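## Task

Find the yellow foam block, which sits on a shelf in one of the storage bays, and place only that block on the desk. Every other object must stay on its own shelf, table or counter. The robot must not tip over or finish leaning. The block must rest on the desk without the robot supporting it. At the end, open the gripper and move the robot away from it.

## Robot and tools

ROBOT. A Hello Robot Stretch 3 with a single arm. It has a two-wheel base (0.33 m long, 0.34 m wide), a lift that rides up a mast, and a telescoping arm that reaches out to the robot's RIGHT side, ending in a wrist and gripper. The base cannot move sideways, so to shift the gripper forward or back you drive the base. A turn on the spot pivots about the point midway between the wheels, 0.05 m behind the front edge. With the arm in and the wrist folded, a turn sweeps a circle of radius 0.28 m; an unfolded, level wrist reaches past that circle. Objects may occasionally get nudged by outside forces.

FRAMES. Base frame: origin on the floor between the drive wheels, x forward, y left, z up. hand_pose is reported in this frame, at the spot where closed fingertips meet. Odometry frame is the base frame at the start of the scene; heading is positive to the left, -3.142 to 3.142.

execute_actions. Argument: actions, a list run in order (empty list just returns state and images). Each action is {"robot": ..., "steps": n, "until": ...}. steps is 1 to 450 control steps at 30 per second (default 1); {"steps": n} alone waits. The robot value is one command, a list of up to 8 commands run one after another (with {"pause_s": s}, s at most 15), or {"stop": true}, which brakes everything and clears the queue. A command may hold:
- base: exactly one of translate_m (metres, an offset from where the base is when that command begins; positive forward; magnitude at most 1) or rotate_rad (radians, an offset turn in place; positive is counter-clockwise/left; magnitude at most 3.2).
- joints: absolute targets by name; unnamed joints keep their previous targets. lift_m 0 to 1.1 (arm height); arm_m 0 to 0.52 (extension); wrist_yaw_rad -1.345 to 4.42 (0 along the arm, positive toward the front, 3.0 folded over the base); wrist_pitch_rad -1.57 to 0.451 (0 level, negative tips fingers down); wrist_roll_rad -2.911 to 2.911 (0 fingers side by side); gripper_m -0.089 to 0.179 (larger is wider; real fingertip gap is smaller by about 0.007 when nearly shut and 0.025 when fully open; zero gap below 0.007); head_pan_rad -3.953 to 1.73 (0 ahead, positive left, -1.57 looks along the arm); head_tilt_rad -1.53 to 0.419 (negative looks down).
- contact_limits: {"arm_m": e}, motor effort percent 1 to 100 at which the arm halts; lower is gentler, too low halts immediately. Applies until the next arm_m command.
A new command acts immediately, overriding named goals and discarding the rest of an older queue. Motions continue between calls and while thinking. An invalid call is rejected entirely.

until: {"robot": {...}} with conditions such as {"status": "ended"} (no motion moving, queue not running), base_status, a joint's reading, _goal or _status, refusals, queue, queue_left. Numbers use [op, value] with "=", "!=", "<", "<=", ">", ">="; statuses take a word or ["!=", "moving"]. {"any": {"status": "ended"}} fires when any one motion or the queue finishes. Typical wait: steps 450 with until robot status ended.

zoom_image: camera (head_camera, nav_camera or wrist_camera) and region [x0, y0, x1, y1] in pixels of that camera's last image, origin top-left, at most 504 by 504.

finished_scene: scene, the number of the current scene. Irreversible; the result reports success and gives the next task. Only call it once every motion has ended.

RESULTS. base_status shows progress (distance moved of goal). Statuses: moving, done (within tolerance), off_target (rested away from goal, maybe still pushing), contact_stop (lift or arm pushed firmly and went slack), time_out, stopped, not_commanded, torque_fault (wrist servo off about 10 s; limp, goals refused). joint_goals, joint_status, measured_speeds, refusals, queue (idle, running, done, dropped, stopped), queue_left. Lines starting refused:, dropped: or replaced: explain problems; on_its_own reports goals changed by the robot, slack or off joints, resting motors under load, and base lean. lidar_m: 12 distances from the base origin, 30 degree sectors, first straight ahead, counter-clockwise, plane 0.17 m up. wrist_depth_mm and head_depth_mm: 7x7 grids of median depth. motor_effort in percent with peak in brackets; readings are noisy and biased. base_tilt in degrees (forward, right). Each result includes one image per camera. The head and nav cameras move with head pan/tilt; wrist_camera rides on the gripper.

SPEED. Full base speed (0.30 m/s, 1.9 rad/s) only when stowed: lift_m under 0.30, arm_m under 0.03, wrist_yaw_rad over 2.54; otherwise 0.10 m/s and 0.63 rad/s.

GRIPPING. Close to a gripper_m below the object's width; release by opening at least 0.02 beyond the touching value. The reading and done do not confirm a hold; check images or effort. Squeezing too hard triggers a stall guard and objects may slip.

SAFETY. Fold or unfold the wrist only with lift_m between 0.32 and 0.95, wrist_pitch_rad -0.4, roll near 0; once folded the lift may drop to 0.25. With wrist_yaw_rad under -0.4 keep pitch at -0.5 or lower. Pushing against something rigid with the gripper higher than about 0.45 m can tip the robot; never push twice after a contact_stop. Do not drive while holding or pressing on something fixed. If the base snags, reverse the last move in small steps, pull the gripper free, and if still tipped lower lift_m to about 0.2. Avoid drops, slams, hard pushes and knocking other items over. Before finishing, open the gripper, withdraw, and wait for everything to stop.

Each tool is called after ">>>" by a JSON object that holds its "method" and its "body", one argument or row to a line.

## Session

>>> {"method": "execute_actions", "body": {
  "actions": []
}}

Scene clock: 0.00 s.
robot.base_odometry: x=+0.000 y=+0.000 heading=+0.000 (m, m, rad; robot's odometry frame)
robot.turned_by_wheels: +0.000 (rad since the last result)
robot.turned_by_imu: +0.000 (rad since the last result)
robot.base_tilt: forward=+2.1 right=+2.3 (deg)
robot.lidar_m: 1.09 1.05 0.77 0.74 0.77 0.84 1.69 1.02 1.13 3.02 1.57 1.12
robot.head_depth_mm: 1048 1057 1061 1073 1078 1081 1090 / 1021 1025 1025 1034 1041 1050 1051 / 1023 1031 1036 1039 1046 1051 1058 / 1017 1026 1030 1039 1042 1049 1055 / 1013 1021 1031 1035 1039 1045 1049 / 1010 1016 1023 1028 1035 1039 1045 / 1006 1014 1021 1028 1028 1037 1038
robot.base_status: not_commanded
robot.joint_positions: lift_m=+0.365 arm_m=+0.002 wrist_yaw_rad=+3.114 wrist_pitch_rad=-0.432 wrist_roll_rad=-0.005 gripper_m=+0.037 head_pan_rad=-0.008 head_tilt_rad=+0.001
robot.joint_goals: lift_m=+0.365 arm_m=+0.002 wrist_yaw_rad=+3.114 wrist_pitch_rad=-0.432 wrist_roll_rad=-0.005 gripper_m=+0.037 head_pan_rad=-0.008 head_tilt_rad=+0.001
robot.joint_status: lift_m=not_commanded arm_m=not_commanded wrist_yaw_rad=not_commanded wrist_pitch_rad=not_commanded wrist_roll_rad=not_commanded gripper_m=not_commanded head_pan_rad=not_commanded head_tilt_rad=not_commanded
robot.measured_speeds: translate_m=+0.000 rotate_rad=+0.000 lift_m=+0.000 arm_m=+0.000 wrist_yaw_rad=+0.000 wrist_pitch_rad=+0.000 wrist_roll_rad=+0.000 head_pan_rad=+0.000 head_tilt_rad=+0.000
robot: refusals=0 queue=idle queue_left=0
robot.motor_effort: left_wheel=+1 right_wheel=+0 lift_m=+22 arm_m=+0 wrist_yaw_rad=+1 wrist_pitch_rad=+6 wrist_roll_rad=+0 gripper_m=-1 head_pan_rad=+1 head_tilt_rad=+2 (%)
robot.hand_pose: x=-0.0151 y=+0.0756 z=+0.3747 quat_wxyz=(+0.161, +0.691, +0.143, +0.691) (m; robot's base frame)
robot.wrist_depth_mm: 718 714 721 730 742 745 765 / 766 787 789 798 795 822 815 / 842 851 868 863 895 898 909 / 858 881 - 907 897 924 935 / 707 713 - 758 770 787 785 / 603 609 - 627 633 654 658 / 525 539 - 559 535 564 572
pictures: head_camera (sideways: a quarter turn clockwise sets it upright), nav_camera (sideways: a quarter turn counterclockwise sets it upright), wrist_camera
Images, in order (width x height): head_camera 896x504, nav_camera 672x504, wrist_camera 644x364.

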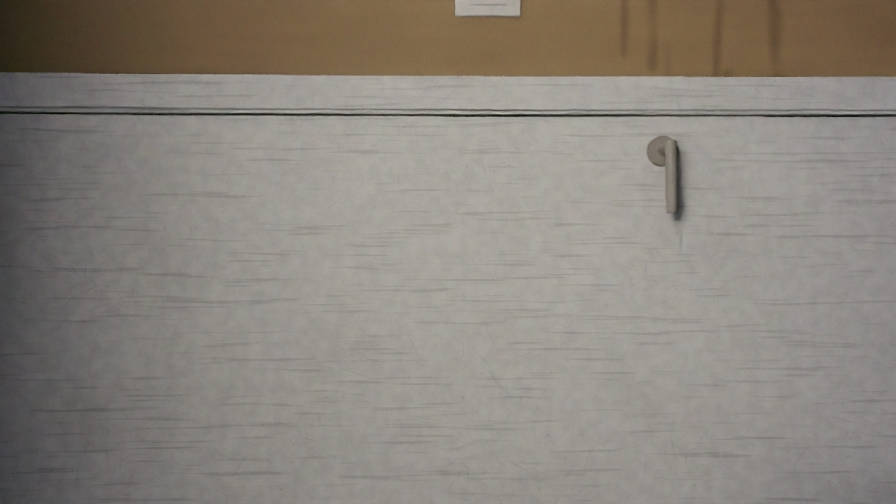

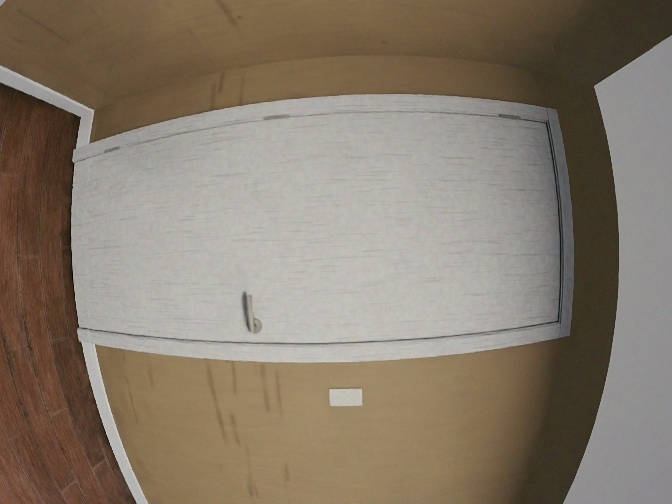

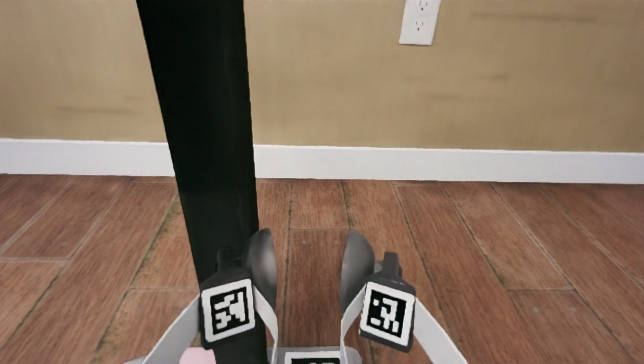

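>>> {"method": "execute_actions", "body": {
  "actions": [
    {"robot":{"joints":{"head_pan_rad":-1.8,"head_tilt_rad":-0.4,"lift_m":0.27}},"steps":200,"until":{"robot":{"status":"ended"}}}
  ]
}}

>>> {"method": "execute_actions", "body": {
  "actions": [
    {"robot":{"joints":{"head_pan_rad":-3.0}},"steps":200,"until":{"robot":{"status":"ended"}}}
  ]
}}

Scene clock: 1.70 s.
robot.base_odometry: x=+0.000 y=+0.000 heading=+0.000 (m, m, rad; robot's odometry frame)
robot.turned_by_wheels: +0.000 (rad since the last result)
robot.turned_by_imu: +0.000 (rad since the last result)
robot.base_tilt: forward=+1.9 right=+2.2 (deg)
robot.lidar_m: 1.09 1.05 0.77 0.74 0.77 0.84 1.70 1.02 1.13 3.02 1.57 1.12
robot.head_depth_mm: 1876 2028 2200 2392 1428 1474 1332 / 1819 1973 2157 2377 2162 1637 1328 / 1982 2065 2171 2383 2156 1638 1329 / 3460 3727 - 3179 2157 1632 1323 / 3379 3663 3816 3146 2155 1642 1329 / 3308 3547 3752 3101 2156 1624 1326 / 3234 3480 3787 3111 2148 1645 1313
robot.base_status: not_commanded
robot.joint_positions: lift_m=+0.270 arm_m=+0.002 wrist_yaw_rad=+3.114 wrist_pitch_rad=-0.433 wrist_roll_rad=-0.005 gripper_m=+0.037 head_pan_rad=-1.793 head_tilt_rad=-0.395
robot.joint_goals: lift_m=+0.270 arm_m=+0.002 wrist_yaw_rad=+3.114 wrist_pitch_rad=-0.433 wrist_roll_rad=-0.005 gripper_m=+0.037 head_pan_rad=-1.800 head_tilt_rad=-0.400
robot.joint_status: lift_m=done arm_m=not_commanded wrist_yaw_rad=not_commanded wrist_pitch_rad=not_commanded wrist_roll_rad=not_commanded gripper_m=not_commanded head_pan_rad=done head_tilt_rad=done
robot.measured_speeds: translate_m=+0.000 rotate_rad=+0.000 lift_m=+0.000 arm_m=+0.000 wrist_yaw_rad=+0.000 wrist_pitch_rad=+0.000 wrist_roll_rad=+0.000 head_pan_rad=+0.000 head_tilt_rad=+0.000
robot: refusals=0 queue=done queue_left=0
robot.motor_effort: left_wheel=+0(0) right_wheel=+0(0) lift_m=+18(23) arm_m=+0(0) wrist_yaw_rad=-1(2) wrist_pitch_rad=+5(5) wrist_roll_rad=+0(0) gripper_m=+0(0) head_pan_rad=-2(31) head_tilt_rad=-2(23) (%)
robot.hand_pose: x=-0.0151 y=+0.0755 z=+0.2796 quat_wxyz=(+0.161, +0.691, +0.143, +0.690) (m; robot's base frame)
robot.wrist_depth_mm: 709 705 724 735 742 756 761 / 769 784 795 789 804 825 818 / 802 823 831 843 861 888 893 / 688 707 - 755 761 776 808 / 570 580 - 609 609 623 641 / 483 501 - 536 520 519 526 / - - - - 430 450 456
pictures: head_camera (sideways: a quarter turn clockwise sets it upright), nav_camera (sideways: a quarter turn counterclockwise sets it upright), wrist_camera
camera_calibration (this result's frames):
head_camera: T_world_to_cam=[[0.0898054, 0.420555, -0.902811, 1.19507], [0.96907, -0.246112, -0.0182496, 0.0163264], [-0.229868, -0.873248, -0.429649, 0.514297], [0, 0, 0, 1]] pos_world=[-0.00492523, -0.0494675, 1.30019]
nav_camera: T_world_to_cam=[[-0.12583, -0.414251, 0.901423, -1.13484], [-0.968004, 0.25012, -0.0201808, 0.0849877], [-0.217104, -0.87512, -0.43247, 0.51768], [0, 0, 0, 1]] pos_world=[0.051862, -0.0383333, 1.24857]
wrist_camera: T_world_to_cam=[[0.997218, -0.0606333, 0.0433462, 0.00364641], [0.00519684, -0.523586, -0.851957, 0.324975], [0.0743524, 0.849812, -0.521815, 0.2451], [0, 0, 0, 1]] pos_world=[-0.0235489, -0.0379154, 0.404603]
Images, in order (width x height): head_camera 896x504, nav_camera 672x504, wrist_camera 644x364.

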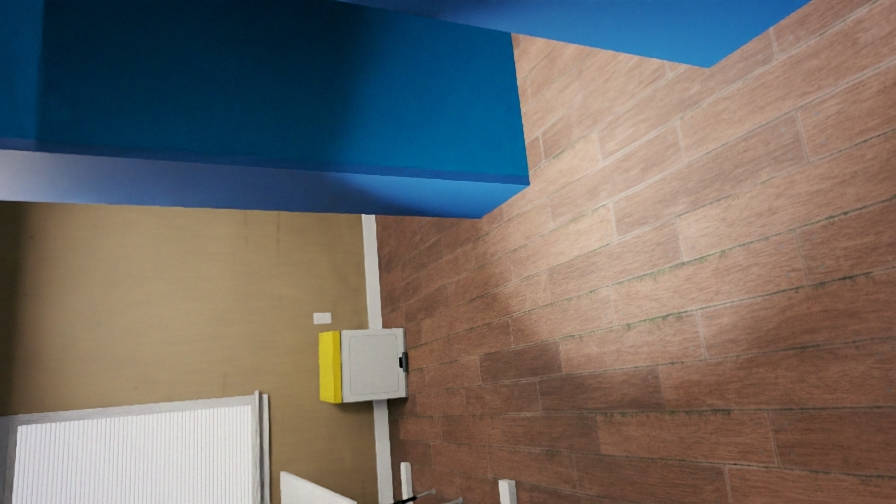

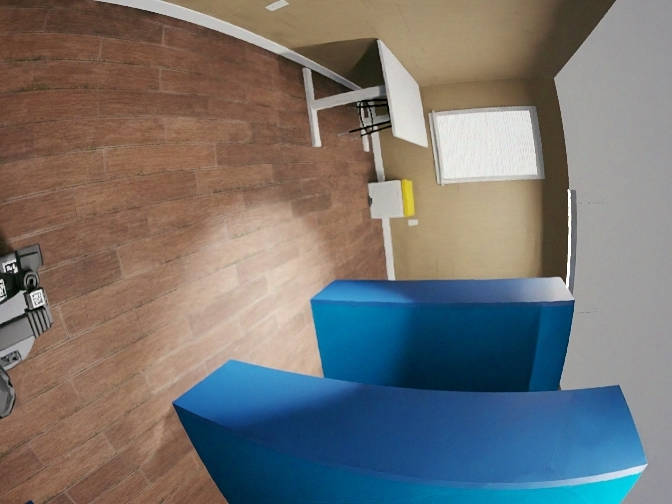

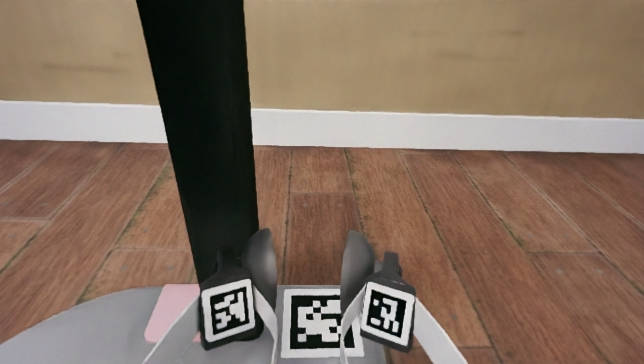

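Scene clock: 2.87 s.
robot.base_odometry: x=+0.000 y=+0.000 heading=+0.000 (m, m, rad; robot's odometry frame)
robot.turned_by_wheels: +0.000 (rad since the last result)
robot.turned_by_imu: +0.000 (rad since the last result)
robot.base_tilt: forward=+2.0 right=+2.3 (deg)
robot.lidar_m: 1.09 1.05 0.77 0.74 0.77 0.84 1.70 1.02 1.13 3.01 1.57 1.11
robot.head_depth_mm: 1384 1473 1527 1659 1347 1096 1106 / 2176 2335 2506 2598 1961 1610 1337 / 2212 2370 2572 2825 2148 1641 1332 / 2248 2410 2640 2766 2160 1632 1323 / 2227 2396 2577 2741 2150 1643 1328 / 1679 1730 1804 1855 1902 1624 1324 / 1287 1318 1359 1385 1429 1465 1329
robot.base_status: not_commanded
robot.joint_positions: lift_m=+0.270 arm_m=+0.002 wrist_yaw_rad=+3.114 wrist_pitch_rad=-0.433 wrist_roll_rad=-0.005 gripper_m=+0.037 head_pan_rad=-2.993 head_tilt_rad=-0.395
robot.joint_goals: lift_m=+0.270 arm_m=+0.002 wrist_yaw_rad=+3.114 wrist_pitch_rad=-0.433 wrist_roll_rad=-0.005 gripper_m=+0.037 head_pan_rad=-3.000 head_tilt_rad=-0.400
robot.joint_status: lift_m=done arm_m=not_commanded wrist_yaw_rad=not_commanded wrist_pitch_rad=not_commanded wrist_roll_rad=not_commanded gripper_m=not_commanded head_pan_rad=done head_tilt_rad=done
robot.measured_speeds: translate_m=+0.000 rotate_rad=+0.000 lift_m=+0.000 arm_m=+0.000 wrist_yaw_rad=+0.000 wrist_pitch_rad=+0.000 wrist_roll_rad=+0.000 head_pan_rad=+0.000 head_tilt_rad=+0.000
robot: refusals=0 queue=done queue_left=0
robot.motor_effort: left_wheel=+1(1) right_wheel=+0(1) lift_m=+18(18) arm_m=+0(0) wrist_yaw_rad=-1(0) wrist_pitch_rad=+6(5) wrist_roll_rad=+0(0) gripper_m=+0(0) head_pan_rad=-1(28) head_tilt_rad=-2(2) (%)
robot.hand_pose: x=-0.0151 y=+0.0755 z=+0.2796 quat_wxyz=(+0.161, +0.691, +0.143, +0.690) (m; robot's base frame)
robot.wrist_depth_mm: 704 727 722 732 748 747 756 / 765 788 788 795 804 804 832 / 816 822 852 858 853 877 907 / 693 699 - 746 762 779 797 / 570 577 - 615 617 622 633 / 485 503 - 524 519 523 535 / - - - - 434 452 453
pictures: head_camera (sideways: a quarter turn clockwise sets it upright), nav_camera (sideways: a quarter turn counterclockwise sets it upright), wrist_camera
camera_calibration (this result's frames):
head_camera: T_world_to_cam=[[0.424681, 0.0687191, -0.902731, 1.19293], [0.121779, -0.992389, -0.0182546, 0.0215013], [-0.897115, -0.102181, -0.429818, 0.518587], [0, 0, 0, 1]] pos_world=[-0.0440003, -0.00764952, 1.30018]
nav_camera: T_world_to_cam=[[-0.43186, -0.0328586, 0.901342, -1.13287], [-0.11765, 0.99285, -0.020175, 0.079793], [-0.894235, -0.114756, -0.432638, 0.52203], [0, 0, 0, 1]] pos_world=[-0.0130354, -0.0565411, 1.24856]
wrist_camera: T_world_to_cam=[[0.997218, -0.0606335, 0.0433463, 0.00364637], [0.00519675, -0.523586, -0.851957, 0.324975], [0.0743526, 0.849812, -0.521815, 0.2451], [0, 0, 0, 1]] pos_world=[-0.0235488, -0.0379154, 0.404603]
Images, in order (width x height): head_camera 896x504, nav_camera 672x504, wrist_camera 644x364.

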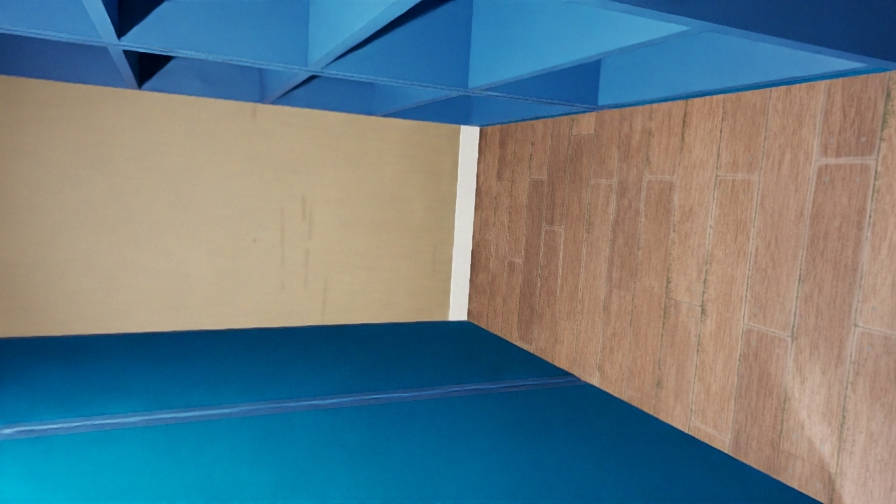

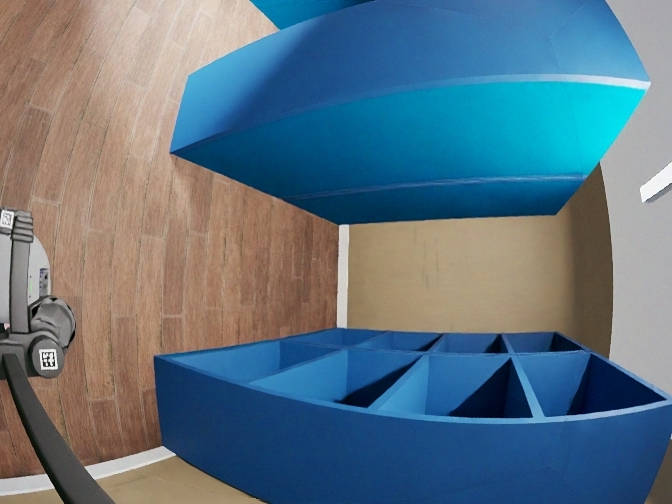

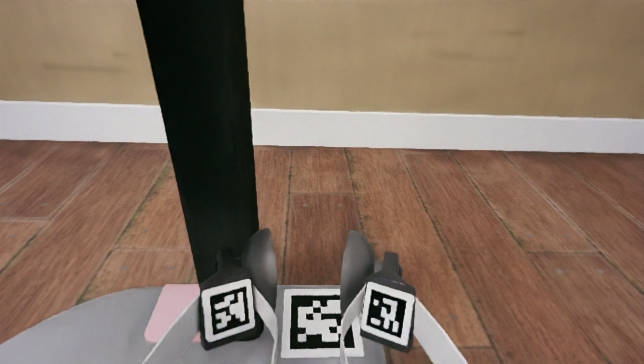

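>>> {"method": "execute_actions", "body": {
  "actions": [
    {"robot":[{"base":{"rotate_rad":-2.77},"joints":{"head_pan_rad":-1.2,"head_tilt_rad":-0.5}},{"base":{"translate_m":0.75}},{"base":{"rotate_rad":-0.37}},{"base":{"translate_m":0.6}}],"steps":450,"until":{"robot":{"status":"ended"}}}
  ]
}}

Scene clock: 15.27 s.
robot.base_odometry: x=-1.299 y=-0.273 heading=-3.140 (m, m, rad; robot's odometry frame)
robot.turned_by_wheels: -3.140 (rad since the last result)
robot.turned_by_imu: -3.114 (rad since the last result)
robot.base_tilt: forward=+2.1 right=+2.3 (deg)
robot.lidar_m: 1.24 0.48 0.36 0.35 0.36 0.50 2.37 1.45 0.73 1.02 0.69 1.42
robot.head_depth_mm: 800 867 905 623 1099 895 1100 / 824 901 942 653 1122 893 1149 / 857 932 967 690 1128 887 1181 / 854 928 928 726 1123 940 1170 / 685 739 780 794 978 968 1152 / 567 602 657 730 829 978 1180 / 539 597 680 784 1069 1363 1227
robot.base_status: done (translate_m +0.6000 of +0.6000)
robot.joint_positions: lift_m=+0.270 arm_m=+0.002 wrist_yaw_rad=+3.114 wrist_pitch_rad=-0.433 wrist_roll_rad=-0.005 gripper_m=+0.037 head_pan_rad=-1.207 head_tilt_rad=-0.494
robot.joint_goals: lift_m=+0.270 arm_m=+0.002 wrist_yaw_rad=+3.114 wrist_pitch_rad=-0.433 wrist_roll_rad=-0.005 gripper_m=+0.037 head_pan_rad=-1.200 head_tilt_rad=-0.500
robot.joint_status: lift_m=done arm_m=not_commanded wrist_yaw_rad=not_commanded wrist_pitch_rad=not_commanded wrist_roll_rad=not_commanded gripper_m=not_commanded head_pan_rad=done head_tilt_rad=done
robot.measured_speeds: translate_m=+0.000 rotate_rad=+0.000 lift_m=+0.000 arm_m=+0.000 wrist_yaw_rad=+0.000 wrist_pitch_rad=+0.000 wrist_roll_rad=+0.000 head_pan_rad=+0.000 head_tilt_rad=+0.000
robot: refusals=0 queue=done queue_left=0
robot.motor_effort: left_wheel=+2(12) right_wheel=-2(12) lift_m=+17(18) arm_m=-1(1) wrist_yaw_rad=+0(0) wrist_pitch_rad=+5(5) wrist_roll_rad=+0(0) gripper_m=+0(1) head_pan_rad=+2(28) head_tilt_rad=-2(12) (%)
robot.hand_pose: x=-0.0151 y=+0.0755 z=+0.2796 quat_wxyz=(+0.161, +0.690, +0.143, +0.690) (m; robot's base frame)
robot.wrist_depth_mm: 353 353 359 354 361 361 363 / 377 377 388 386 390 390 396 / 408 416 420 421 423 427 434 / 453 459 - 464 467 471 475 / 501 506 - 514 520 527 530 / 484 505 - 532 512 523 529 / - - - - 430 449 451
pictures: head_camera (sideways: a quarter turn clockwise sets it upright), nav_camera (sideways: a quarter turn counterclockwise sets it upright), wrist_camera
camera_calibration (this result's frames):
head_camera: T_world_to_cam=[[-0.188838, 0.481837, -0.855671, 1.13529], [0.942853, 0.332557, -0.020812, 0.0198196], [0.274532, -0.810702, -0.517101, 0.625012], [0, 0, 0, 1]] pos_world=[0.0241133, -0.046917, 1.29504]
nav_camera: T_world_to_cam=[[0.155284, -0.496366, 0.854112, -1.07485], [-0.945532, -0.325083, -0.0170173, 0.0807297], [0.286104, -0.804948, -0.51981, 0.628257], [0, 0, 0, 1]] pos_world=[0.0634917, -0.00156001, 1.24599]
wrist_camera: T_world_to_cam=[[0.997219, -0.0606297, 0.0433492, 0.00364394], [0.00519575, -0.523649, -0.851918, 0.324916], [0.0743513, 0.849774, -0.521877, 0.245146], [0, 0, 0, 1]] pos_world=[-0.0235489, -0.0379564, 0.40458]
Images, in order (width x height): head_camera 896x504, nav_camera 672x504, wrist_camera 644x364.

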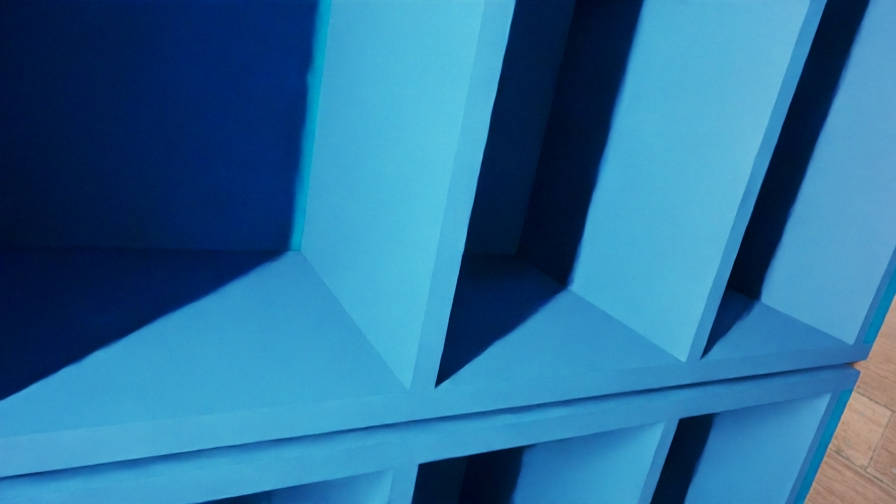

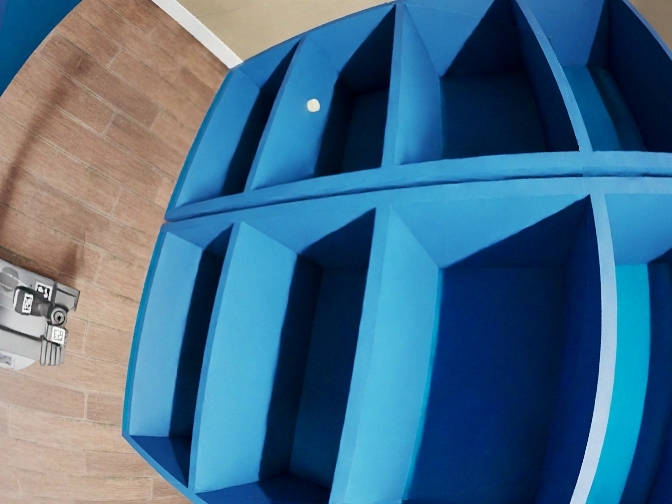

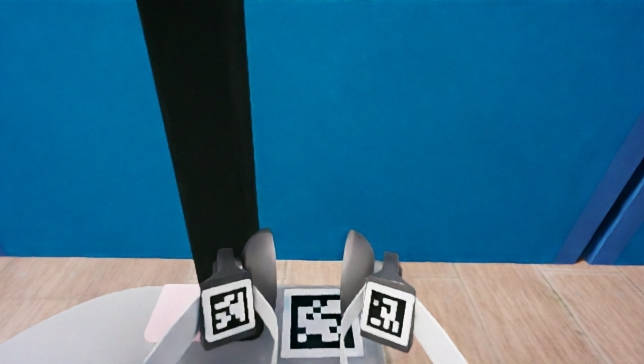

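>>> {"method": "execute_actions", "body": {
  "actions": [
    {"robot":{"joints":{"head_pan_rad":-0.75,"head_tilt_rad":-0.6}},"steps":450,"until":{"robot":{"status":"ended"}}}
  ]
}}

Scene clock: 16.20 s.
robot.base_odometry: x=-1.299 y=-0.273 heading=-3.140 (m, m, rad; robot's odometry frame)
robot.turned_by_wheels: +0.000 (rad since the last result)
robot.turned_by_imu: +0.000 (rad since the last result)
robot.base_tilt: forward=+2.0 right=+2.3 (deg)
robot.lidar_m: 1.25 0.48 0.36 0.35 0.36 0.50 2.36 1.45 0.73 1.02 0.69 1.42
robot.head_depth_mm: 559 655 703 990 1016 877 1126 / 553 608 669 808 958 1229 1140 / 1088 1037 741 827 949 1152 1180 / 1218 1246 1465 1308 1466 1355 1189 / 1325 1229 1623 1352 1610 1394 1181 / 1262 1225 1525 1481 1652 1392 1181 / 1164 1239 1416 1583 1688 1392 1179
robot.base_status: done (translate_m +0.6000 of +0.6000)
robot.joint_positions: lift_m=+0.270 arm_m=+0.002 wrist_yaw_rad=+3.114 wrist_pitch_rad=-0.433 wrist_roll_rad=-0.005 gripper_m=+0.037 head_pan_rad=-0.757 head_tilt_rad=-0.592
robot.joint_goals: lift_m=+0.270 arm_m=+0.002 wrist_yaw_rad=+3.114 wrist_pitch_rad=-0.433 wrist_roll_rad=-0.005 gripper_m=+0.037 head_pan_rad=-0.750 head_tilt_rad=-0.600
robot.joint_status: lift_m=done arm_m=not_commanded wrist_yaw_rad=not_commanded wrist_pitch_rad=not_commanded wrist_roll_rad=not_commanded gripper_m=not_commanded head_pan_rad=done head_tilt_rad=done
robot.measured_speeds: translate_m=+0.000 rotate_rad=+0.000 lift_m=+0.000 arm_m=+0.000 wrist_yaw_rad=+0.000 wrist_pitch_rad=+0.000 wrist_roll_rad=+0.000 head_pan_rad=+0.000 head_tilt_rad=+0.000
robot: refusals=0 queue=done queue_left=0
robot.motor_effort: left_wheel=+2(2) right_wheel=-2(3) lift_m=+18(18) arm_m=-1(0) wrist_yaw_rad=+1(1) wrist_pitch_rad=+5(5) wrist_roll_rad=+0(0) gripper_m=-1(1) head_pan_rad=+2(23) head_tilt_rad=-2(9) (%)
robot.hand_pose: x=-0.0151 y=+0.0755 z=+0.2796 quat_wxyz=(+0.161, +0.690, +0.143, +0.690) (m; robot's base frame)
robot.wrist_depth_mm: 350 353 355 360 359 359 364 / 380 384 382 386 389 392 393 / 414 413 420 420 429 428 431 / 453 453 - 465 471 471 473 / 500 506 - 518 520 525 536 / 481 498 - 529 518 521 533 / - - - - 430 449 457
pictures: head_camera (sideways: a quarter turn clockwise sets it upright), nav_camera (sideways: a quarter turn counterclockwise sets it upright), wrist_camera
camera_calibration (this result's frames):
head_camera: T_world_to_cam=[[-0.438508, 0.407615, -0.800975, 1.0655], [0.702998, 0.710816, -0.023135, 0.0243042], [0.559916, -0.573228, -0.598251, 0.728847], [0, 0, 0, 1]] pos_world=[0.0420503, -0.0337931, 1.29003]
nav_camera: T_world_to_cam=[[0.414488, -0.435175, 0.799264, -1.00492], [-0.71132, -0.702735, -0.013737, 0.0750284], [0.567648, -0.562838, -0.600823, 0.731938], [0, 0, 0, 1]] pos_world=[0.0544115, 0.0273728, 1.24399]
wrist_camera: T_world_to_cam=[[0.997219, -0.0606296, 0.0433493, 0.00364391], [0.00519588, -0.523649, -0.851918, 0.324916], [0.0743513, 0.849774, -0.521877, 0.245146], [0, 0, 0, 1]] pos_world=[-0.0235489, -0.0379564, 0.40458]
Images, in order (width x height): head_camera 896x504, nav_camera 672x504, wrist_camera 644x364.

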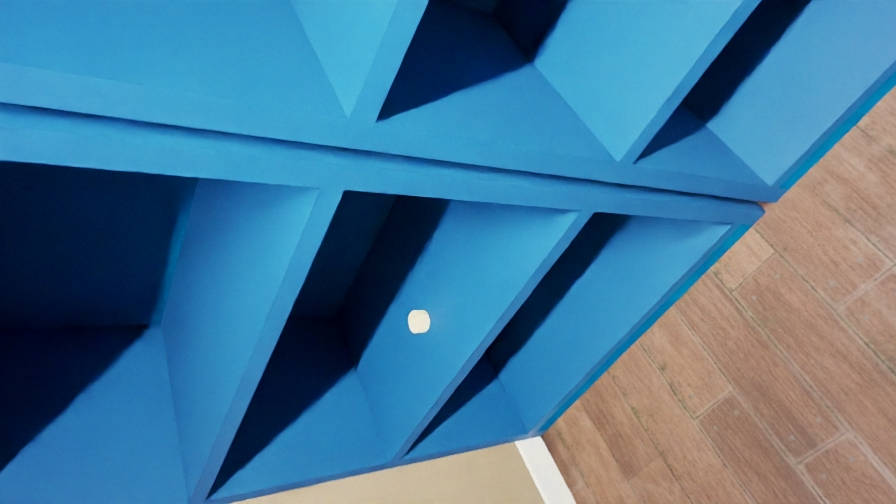

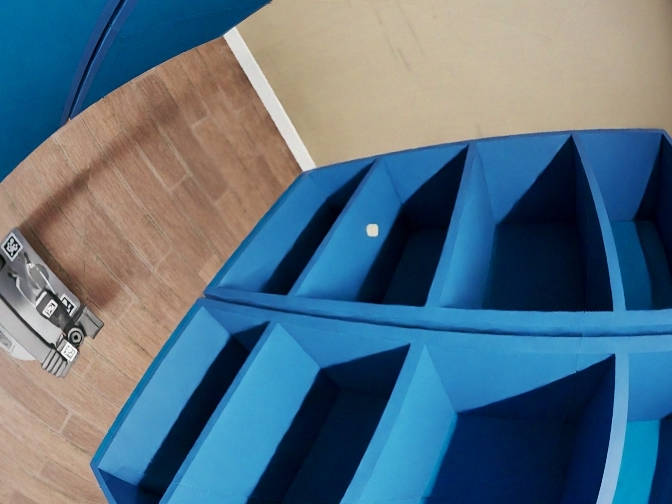

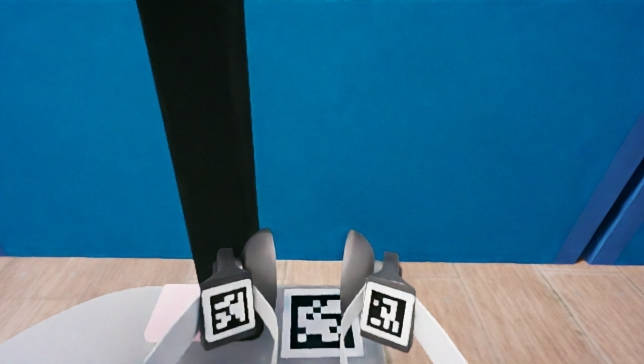

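>>> {"method": "execute_actions", "body": {
  "actions": [
    {"robot":[{"base":{"translate_m":-0.9},"joints":{"head_pan_rad":-0.9,"head_tilt_rad":-0.5}},{"base":{"rotate_rad":1.57}},{"base":{"translate_m":0.7}},{"base":{"translate_m":0.65}},{"base":{"rotate_rad":-1.59}},{"base":{"translate_m":0.4}}],"steps":450,"until":{"robot":{"status":"ended"}}},
    {"steps":300,"until":{"robot":{"status":"ended"}}}
  ]
}}

Scene clock: 36.53 s.
robot.base_odometry: x=-0.798 y=-1.615 heading=+3.123 (m, m, rad; robot's odometry frame)
robot.turned_by_wheels: -0.020 (rad since the last result)
robot.turned_by_imu: -0.022 (rad since the last result)
robot.base_tilt: forward=+2.0 right=+2.2 (deg)
robot.lidar_m: 1.50 0.55 0.40 0.39 2.03 1.66 1.88 1.96 2.45 0.53 1.02 1.04
robot.head_depth_mm: 818 878 906 607 1076 885 770 / 872 939 933 638 1111 883 1116 / 929 1016 862 708 1103 904 1164 / 1006 1099 927 1292 1106 1289 1178 / 1044 1136 920 1348 1099 1354 1216 / 950 1024 917 1212 1183 1396 1235 / 859 921 964 1102 1254 1443 1227
robot.base_status: done (translate_m +0.4000 of +0.4000)
robot.joint_positions: lift_m=+0.270 arm_m=+0.002 wrist_yaw_rad=+3.114 wrist_pitch_rad=-0.433 wrist_roll_rad=-0.005 gripper_m=+0.037 head_pan_rad=-0.893 head_tilt_rad=-0.507
robot.joint_goals: lift_m=+0.270 arm_m=+0.002 wrist_yaw_rad=+3.114 wrist_pitch_rad=-0.433 wrist_roll_rad=-0.005 gripper_m=+0.037 head_pan_rad=-0.900 head_tilt_rad=-0.500
robot.joint_status: lift_m=done arm_m=not_commanded wrist_yaw_rad=not_commanded wrist_pitch_rad=not_commanded wrist_roll_rad=not_commanded gripper_m=not_commanded head_pan_rad=done head_tilt_rad=done
robot.measured_speeds: translate_m=+0.000 rotate_rad=+0.000 lift_m=+0.000 arm_m=+0.000 wrist_yaw_rad=+0.000 wrist_pitch_rad=+0.000 wrist_roll_rad=+0.000 head_pan_rad=+0.000 head_tilt_rad=+0.000
robot: refusals=0 queue=done queue_left=0
robot.motor_effort: left_wheel=+2(11) right_wheel=-2(14) lift_m=+19(18) arm_m=-1(1) wrist_yaw_rad=+1(1) wrist_pitch_rad=+5(6) wrist_roll_rad=+0(0) gripper_m=-1(0) head_pan_rad=-3(10) head_tilt_rad=+3(11) (%)
robot.hand_pose: x=-0.0151 y=+0.0754 z=+0.2796 quat_wxyz=(+0.161, +0.690, +0.143, +0.690) (m; robot's base frame)
robot.wrist_depth_mm: - - - 618 402 408 410 / - - - 590 436 440 445 / 890 902 930 571 478 478 483 / 696 706 - 555 527 533 539 / 570 576 - 577 577 578 589 / 481 504 - 531 520 523 528 / - - - - 434 452 455
pictures: head_camera (sideways: a quarter turn clockwise sets it upright), nav_camera (sideways: a quarter turn counterclockwise sets it upright), wrist_camera
camera_calibration (this result's frames):
head_camera: T_world_to_cam=[[-0.335004, 0.40831, -0.849149, 1.12768], [0.794011, 0.607537, -0.0211194, 0.0211275], [0.507266, -0.681309, -0.52773, 0.637422], [0, 0, 0, 1]] pos_world=[0.0376587, -0.0389968, 1.2944]
nav_camera: T_world_to_cam=[[0.30756, -0.432471, 0.84757, -1.06725], [-0.799161, -0.600887, -0.0166079, 0.0793035], [0.516476, -0.672238, -0.530423, 0.64066], [0, 0, 0, 1]] pos_world=[0.0607327, 0.0167748, 1.2457]
wrist_camera: T_world_to_cam=[[0.997219, -0.0606269, 0.0433513, 0.00364147], [0.00519425, -0.523703, -0.851885, 0.324875], [0.0743504, 0.849741, -0.521932, 0.245192], [0, 0, 0, 1]] pos_world=[-0.0235489, -0.0379905, 0.404572]
Images, in order (width x height): head_camera 896x504, nav_camera 672x504, wrist_camera 644x364.

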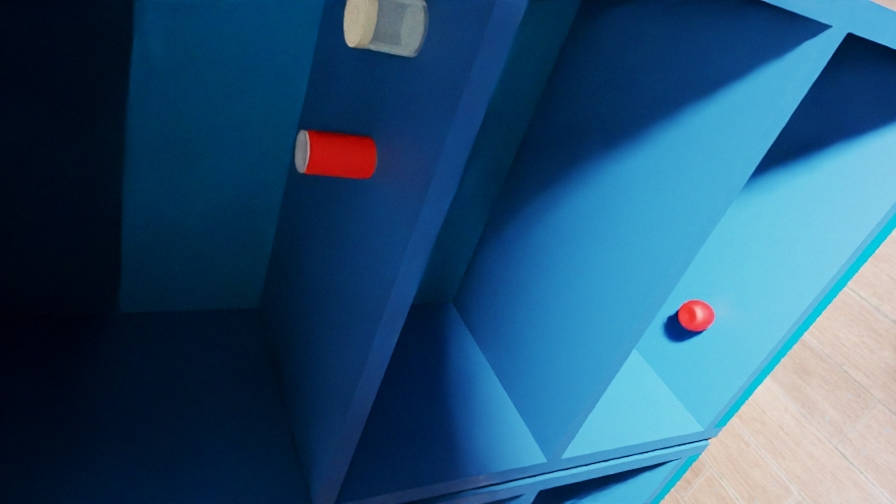

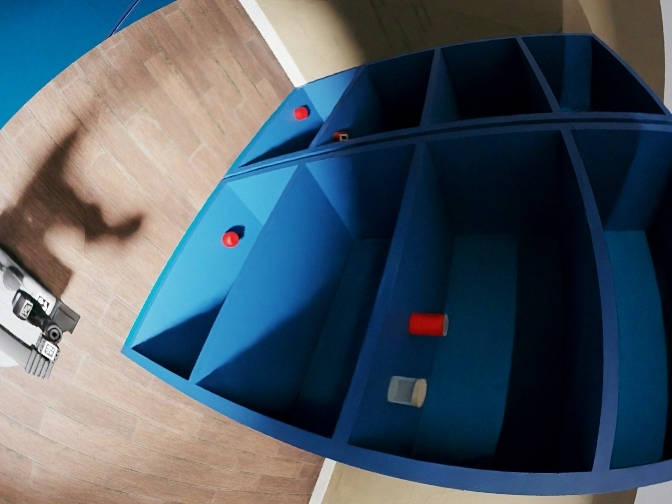

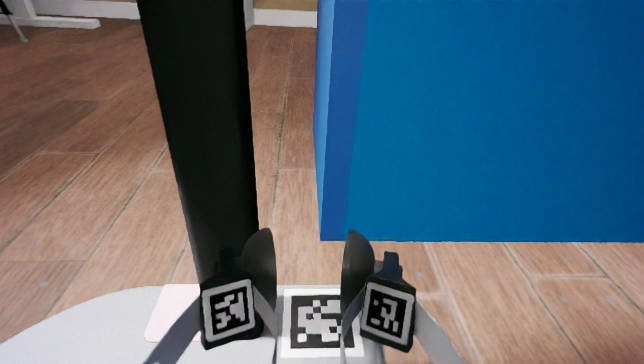

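>>> {"method": "execute_actions", "body": {
  "actions": [
    {"robot":{"base":{"translate_m":0.55}},"steps":450,"until":{"robot":{"status":"ended"}}}
  ]
}}

Scene clock: 40.23 s.
robot.base_odometry: x=-1.348 y=-1.605 heading=+3.123 (m, m, rad; robot's odometry frame)
robot.turned_by_wheels: +0.000 (rad since the last result)
robot.turned_by_imu: +0.000 (rad since the last result)
robot.base_tilt: forward=+2.0 right=+2.2 (deg)
robot.lidar_m: 1.33 0.56 0.40 0.39 0.40 0.55 2.43 0.74 0.72 0.98 0.63 1.38
robot.head_depth_mm: 702 827 877 608 1076 883 791 / 579 662 757 636 1058 882 1120 / 501 558 627 670 861 904 1135 / 524 577 638 717 812 944 1138 / 1089 1202 921 1416 1101 1356 1216 / 1187 1313 982 1480 1190 1403 1230 / 1228 1324 1068 1471 1587 1451 1230
robot.base_status: done (translate_m +0.5500 of +0.5500)
robot.joint_positions: lift_m=+0.270 arm_m=+0.002 wrist_yaw_rad=+3.114 wrist_pitch_rad=-0.433 wrist_roll_rad=-0.005 gripper_m=+0.037 head_pan_rad=-0.893 head_tilt_rad=-0.507
robot.joint_goals: lift_m=+0.270 arm_m=+0.002 wrist_yaw_rad=+3.114 wrist_pitch_rad=-0.433 wrist_roll_rad=-0.005 gripper_m=+0.037 head_pan_rad=-0.900 head_tilt_rad=-0.500
robot.joint_status: lift_m=done arm_m=not_commanded wrist_yaw_rad=not_commanded wrist_pitch_rad=not_commanded wrist_roll_rad=not_commanded gripper_m=not_commanded head_pan_rad=done head_tilt_rad=done
robot.measured_speeds: translate_m=+0.000 rotate_rad=+0.000 lift_m=+0.000 arm_m=+0.000 wrist_yaw_rad=+0.000 wrist_pitch_rad=+0.000 wrist_roll_rad=+0.000 head_pan_rad=+0.000 head_tilt_rad=+0.000
robot: refusals=0 queue=done queue_left=0
robot.motor_effort: left_wheel=+2(12) right_wheel=-2(7) lift_m=+18(18) arm_m=-1(1) wrist_yaw_rad=-1(0) wrist_pitch_rad=+6(6) wrist_roll_rad=+0(0) gripper_m=+0(0) head_pan_rad=-2(3) head_tilt_rad=+3(3) (%)
robot.hand_pose: x=-0.0151 y=+0.0754 z=+0.2796 quat_wxyz=(+0.161, +0.690, +0.143, +0.690) (m; robot's base frame)
robot.wrist_depth_mm: 386 389 393 401 402 409 415 / 413 420 424 430 433 440 449 / 450 457 473 469 475 479 490 / 496 504 - 515 525 525 544 / 537 544 - 557 574 579 599 / 483 508 - 526 520 514 531 / - - - - 432 450 455
pictures: head_camera (sideways: a quarter turn clockwise sets it upright), nav_camera (sideways: a quarter turn counterclockwise sets it upright), wrist_camera
camera_calibration (this result's frames):
head_camera: T_world_to_cam=[[-0.335004, 0.40831, -0.849149, 1.12768], [0.794011, 0.607537, -0.0211194, 0.0211275], [0.507266, -0.681309, -0.52773, 0.637422], [0, 0, 0, 1]] pos_world=[0.0376587, -0.0389968, 1.2944]
nav_camera: T_world_to_cam=[[0.30756, -0.432471, 0.84757, -1.06725], [-0.799161, -0.600887, -0.0166079, 0.0793035], [0.516476, -0.672238, -0.530423, 0.64066], [0, 0, 0, 1]] pos_world=[0.0607327, 0.0167748, 1.2457]
wrist_camera: T_world_to_cam=[[0.997219, -0.0606266, 0.0433516, 0.0036414], [0.00519416, -0.523709, -0.851881, 0.324873], [0.0743503, 0.849737, -0.521938, 0.245194], [0, 0, 0, 1]] pos_world=[-0.0235489, -0.0379906, 0.404571]
Images, in order (width x height): head_camera 896x504, nav_camera 672x504, wrist_camera 644x364.

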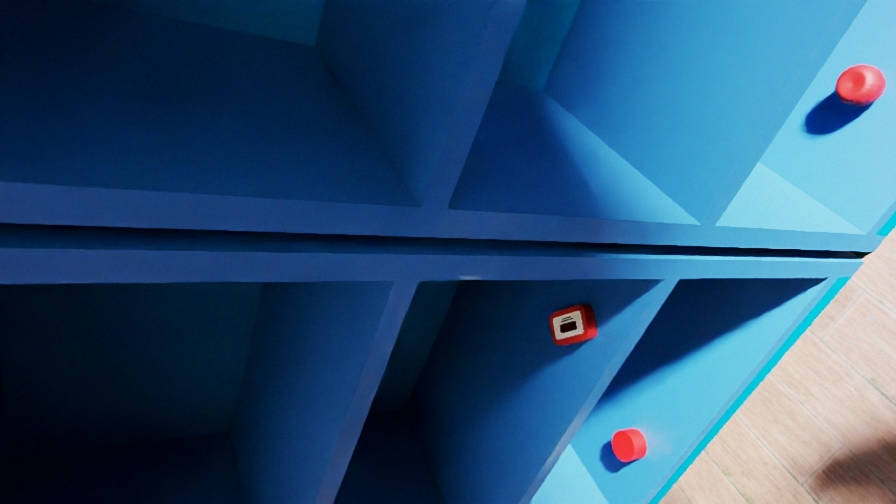

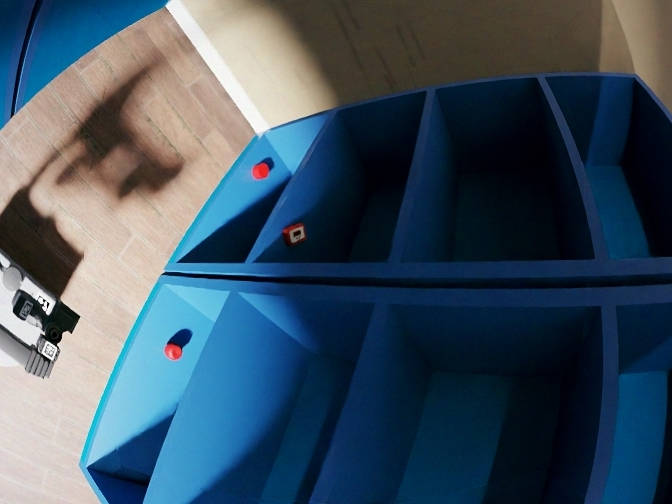

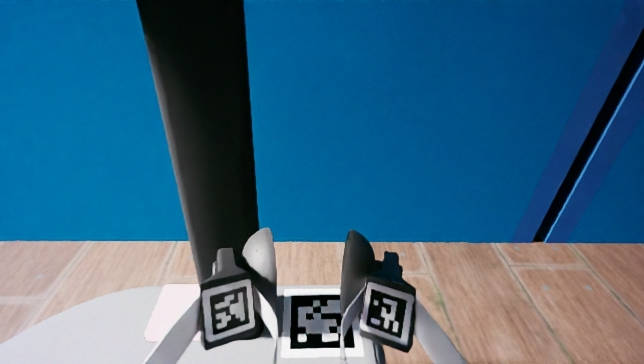

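>>> {"method": "execute_actions", "body": {
  "actions": [
    {"robot":[{"base":{"translate_m":-0.92}},{"base":{"rotate_rad":1.58}},{"base":{"translate_m":1.0}},{"base":{"translate_m":0.42}},{"base":{"rotate_rad":-1.58}},{"base":{"translate_m":0.5}}],"steps":450,"until":{"robot":{"status":"ended"}}},
    {"steps":300,"until":{"robot":{"status":"ended"}}}
  ]
}}

Scene clock: 61.10 s.
robot.base_odometry: x=-0.941 y=-3.032 heading=+3.123 (m, m, rad; robot's odometry frame)
robot.turned_by_wheels: +0.000 (rad since the last result)
robot.turned_by_imu: -0.002 (rad since the last result)
robot.base_tilt: forward=+2.0 right=+2.3 (deg)
robot.lidar_m: 1.75 1.39 1.02 0.98 0.71 0.76 1.42 1.67 2.87 0.58 1.06 0.96
robot.head_depth_mm: 859 920 941 638 1117 884 1119 / 915 991 934 713 1109 883 1173 / 977 1064 934 1292 1105 970 1165 / 1004 1101 927 1340 1062 1321 1201 / 892 976 916 1187 1144 1384 1236 / 804 868 917 1044 1185 1371 1234 / 751 833 979 1404 1685 1466 1235
robot.base_status: done (translate_m +0.5000 of +0.5000)
robot.joint_positions: lift_m=+0.270 arm_m=+0.002 wrist_yaw_rad=+3.114 wrist_pitch_rad=-0.433 wrist_roll_rad=-0.005 gripper_m=+0.037 head_pan_rad=-0.893 head_tilt_rad=-0.507
robot.joint_goals: lift_m=+0.270 arm_m=+0.002 wrist_yaw_rad=+3.114 wrist_pitch_rad=-0.433 wrist_roll_rad=-0.005 gripper_m=+0.037 head_pan_rad=-0.900 head_tilt_rad=-0.500
robot.joint_status: lift_m=done arm_m=not_commanded wrist_yaw_rad=not_commanded wrist_pitch_rad=not_commanded wrist_roll_rad=not_commanded gripper_m=not_commanded head_pan_rad=done head_tilt_rad=done
robot.measured_speeds: translate_m=+0.000 rotate_rad=+0.000 lift_m=+0.000 arm_m=+0.000 wrist_yaw_rad=+0.000 wrist_pitch_rad=+0.000 wrist_roll_rad=+0.000 head_pan_rad=+0.000 head_tilt_rad=+0.000
robot: refusals=0 queue=done queue_left=0
robot.motor_effort: left_wheel=+3(14) right_wheel=-2(14) lift_m=+18(18) arm_m=-1(2) wrist_yaw_rad=+0(0) wrist_pitch_rad=+5(6) wrist_roll_rad=+0(0) gripper_m=+0(0) head_pan_rad=-2(2) head_tilt_rad=+3(4) (%)
robot.hand_pose: x=-0.0151 y=+0.0754 z=+0.2796 quat_wxyz=(+0.161, +0.690, +0.143, +0.690) (m; robot's base frame)
robot.wrist_depth_mm: 611 793 954 978 965 995 978 / 630 834 - - - - - / 641 829 958 953 - - - / 655 700 - 735 750 785 797 / 568 575 - 595 609 630 640 / 482 505 - 530 515 523 537 / - - - - 433 449 462
pictures: head_camera (sideways: a quarter turn clockwise sets it upright), nav_camera (sideways: a quarter turn counterclockwise sets it upright), wrist_camera
camera_calibration (this result's frames):
head_camera: T_world_to_cam=[[-0.334931, 0.408251, -0.849207, 1.12775], [0.794035, 0.607505, -0.0211168, 0.0211239], [0.507276, -0.681373, -0.527637, 0.6373], [0, 0, 0, 1]] pos_world=[0.0376578, -0.0389986, 1.2944]
nav_camera: T_world_to_cam=[[0.307485, -0.432411, 0.847628, -1.06732], [-0.799183, -0.600858, -0.0166115, 0.0793084], [0.516487, -0.672302, -0.530331, 0.640539], [0, 0, 0, 1]] pos_world=[0.0607372, 0.0167679, 1.24571]
wrist_camera: T_world_to_cam=[[0.997219, -0.0606256, 0.0433523, 0.00363923], [0.00519344, -0.52373, -0.851869, 0.324846], [0.07435, 0.849724, -0.521958, 0.245229], [0, 0, 0, 1]] pos_world=[-0.0235489, -0.0380245, 0.404568]
Images, in order (width x height): head_camera 896x504, nav_camera 672x504, wrist_camera 644x364.

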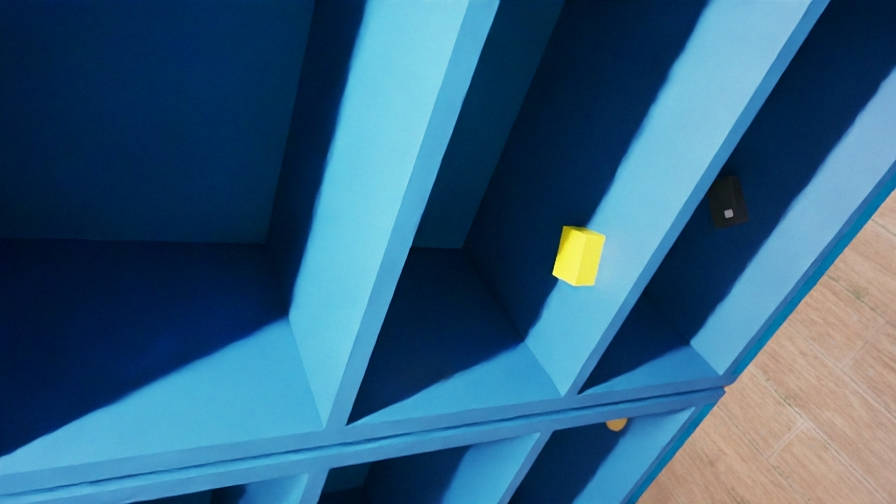

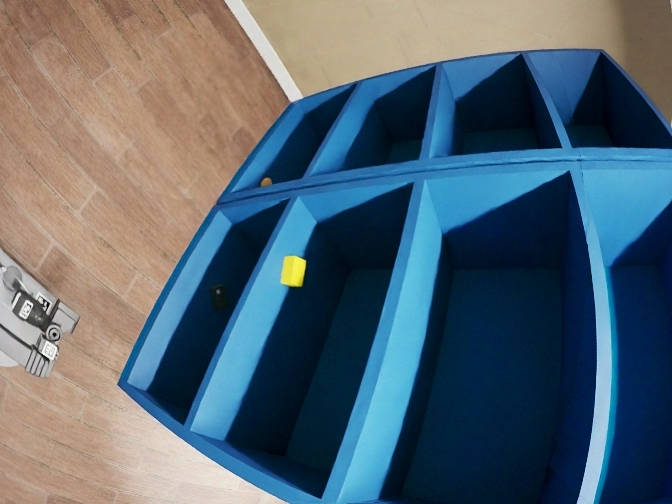

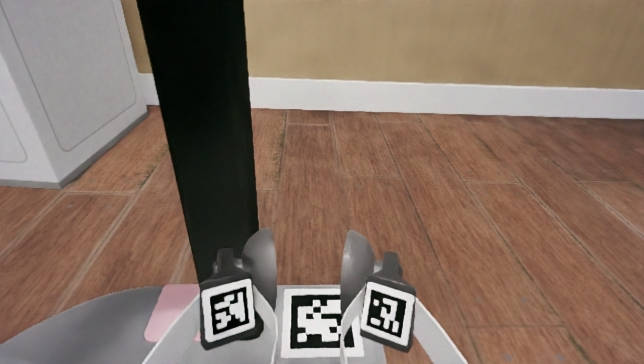

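>>> {"method": "execute_actions", "body": {
  "actions": [
    {"robot":[{"base":{"translate_m":0.53}},{"joints":{"lift_m":0.6,"wrist_pitch_rad":-0.4,"head_pan_rad":-1.57,"head_tilt_rad":-0.8}},{"joints":{"wrist_yaw_rad":0,"gripper_m":0.179}},{"joints":{"arm_m":0.12}}],"steps":450,"until":{"robot":{"status":"ended"}}}
  ]
}}

Scene clock: 72.90 s.
robot.base_odometry: x=-1.470 y=-3.022 heading=+3.123 (m, m, rad; robot's odometry frame)
robot.turned_by_wheels: +0.000 (rad since the last result)
robot.turned_by_imu: -0.001 (rad since the last result)
robot.base_tilt: forward=+2.0 right=+2.3 (deg)
robot.lidar_m: 1.22 1.27 1.02 0.98 1.02 1.14 2.21 0.83 0.86 0.89 0.62 1.27
robot.head_depth_mm: 849 670 1170 1036 1337 1253 1117 / 849 668 1164 1034 1331 1273 - / 846 662 1163 1026 1338 - 1104 / 845 656 1154 1000 924 1211 1105 / 843 653 1148 1026 1315 1237 1107 / 832 650 1085 987 1106 1233 1101 / 696 616 697 794 1061 1236 1100
robot.base_status: done (translate_m +0.5300 of +0.5300)
robot.joint_positions: lift_m=+0.600 arm_m=+0.120 wrist_yaw_rad=+0.002 wrist_pitch_rad=-0.422 wrist_roll_rad=-0.005 gripper_m=+0.179 head_pan_rad=-1.563 head_tilt_rad=-0.790
robot.joint_goals: lift_m=+0.600 arm_m=+0.120 wrist_yaw_rad=+0.000 wrist_pitch_rad=-0.400 wrist_roll_rad=-0.005 gripper_m=+0.179 head_pan_rad=-1.570 head_tilt_rad=-0.800
robot.joint_status: lift_m=done arm_m=done wrist_yaw_rad=done wrist_pitch_rad=done wrist_roll_rad=not_commanded gripper_m=done head_pan_rad=done head_tilt_rad=done
robot.measured_speeds: translate_m=+0.000 rotate_rad=+0.000 lift_m=+0.000 arm_m=+0.000 wrist_yaw_rad=+0.000 wrist_pitch_rad=+0.000 wrist_roll_rad=+0.000 head_pan_rad=+0.000 head_tilt_rad=+0.000
robot: refusals=0 queue=done queue_left=0
robot.motor_effort: left_wheel=+2(10) right_wheel=-2(7) lift_m=+28(29) arm_m=+2(3) wrist_yaw_rad=-2(4) wrist_pitch_rad=+8(8) wrist_roll_rad=+0(0) gripper_m=-1(85) head_pan_rad=-2(26) head_tilt_rad=-4(21) (%)
robot.hand_pose: x=-0.0211 y=-0.4886 z=+0.6115 quat_wxyz=(+0.694, +0.149, -0.689, -0.147) (m; robot's base frame)
robot.wrist_depth_mm: 340 501 606 619 621 615 620 / 341 507 635 637 657 659 660 / 342 444 466 457 494 511 529 / 328 350 347 340 376 389 398 / 284 287 293 297 305 312 319 / - 476 772 801 814 554 304 / - 565 708 702 734 739 633
pictures: head_camera (sideways: a quarter turn clockwise sets it upright), nav_camera (sideways: a quarter turn counterclockwise sets it upright), wrist_camera
camera_calibration (this result's frames):
head_camera: T_world_to_cam=[[-0.0107962, 0.744322, -0.667734, 0.889235], [0.999584, -0.00983926, -0.0271295, 0.0276891], [-0.0267631, -0.667749, -0.743906, 0.92188], [0, 0, 0, 1]] pos_world=[0.00659522, -0.0460204, 1.28031]
nav_camera: T_world_to_cam=[[-0.0257225, -0.745717, 0.665766, -0.828243], [-0.999572, 0.0284573, -0.00674474, 0.067681], [-0.0139162, -0.665655, -0.74613, 0.924485], [0, 0, 0, 1]] pos_world=[0.0592129, -0.00417337, 1.24166]
wrist_camera: T_world_to_cam=[[-0.998566, 0.0319355, 0.0429772, -0.0356807], [-0.020482, 0.513783, -0.857676, 0.822208], [-0.0494713, -0.857326, -0.512392, 0.0556341], [0, 0, 0, 1]] pos_world=[-0.0160368, -0.3736, 0.735228]
Images, in order (width x height): head_camera 896x504, nav_camera 672x504, wrist_camera 644x364.

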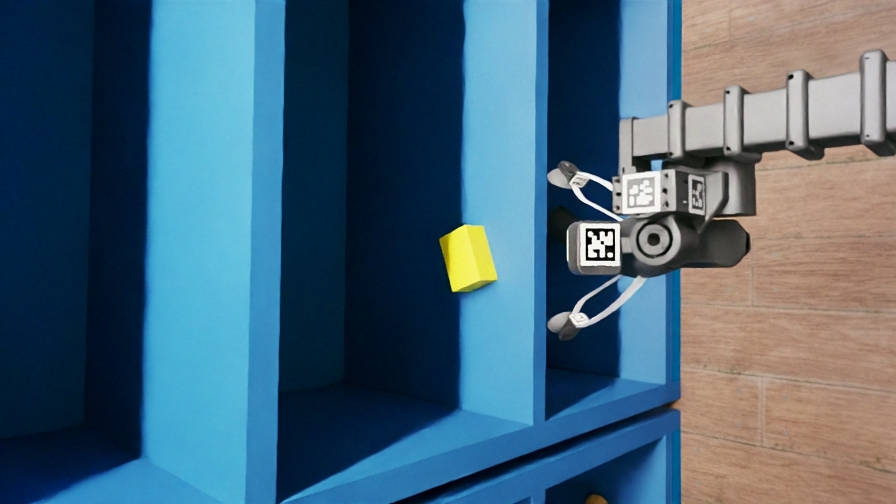

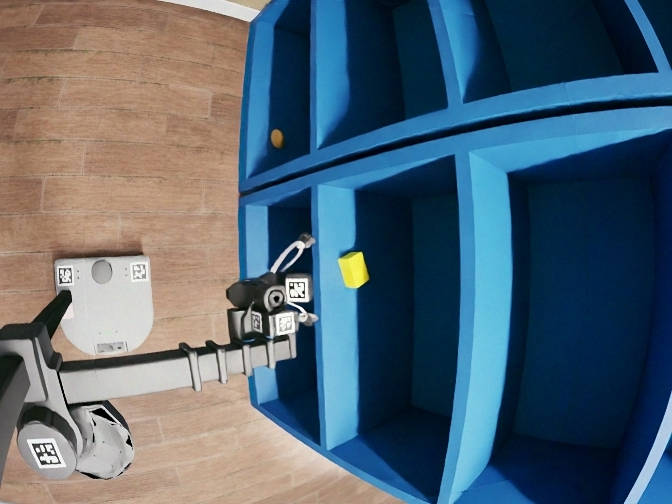

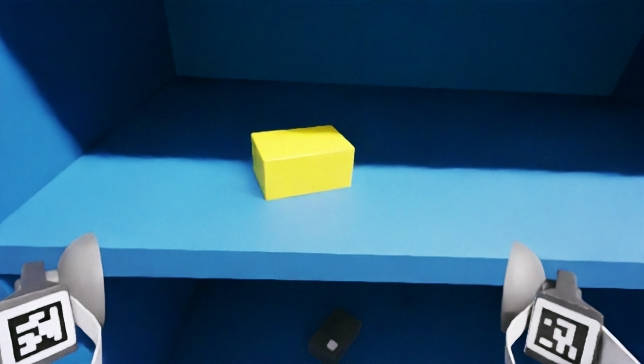

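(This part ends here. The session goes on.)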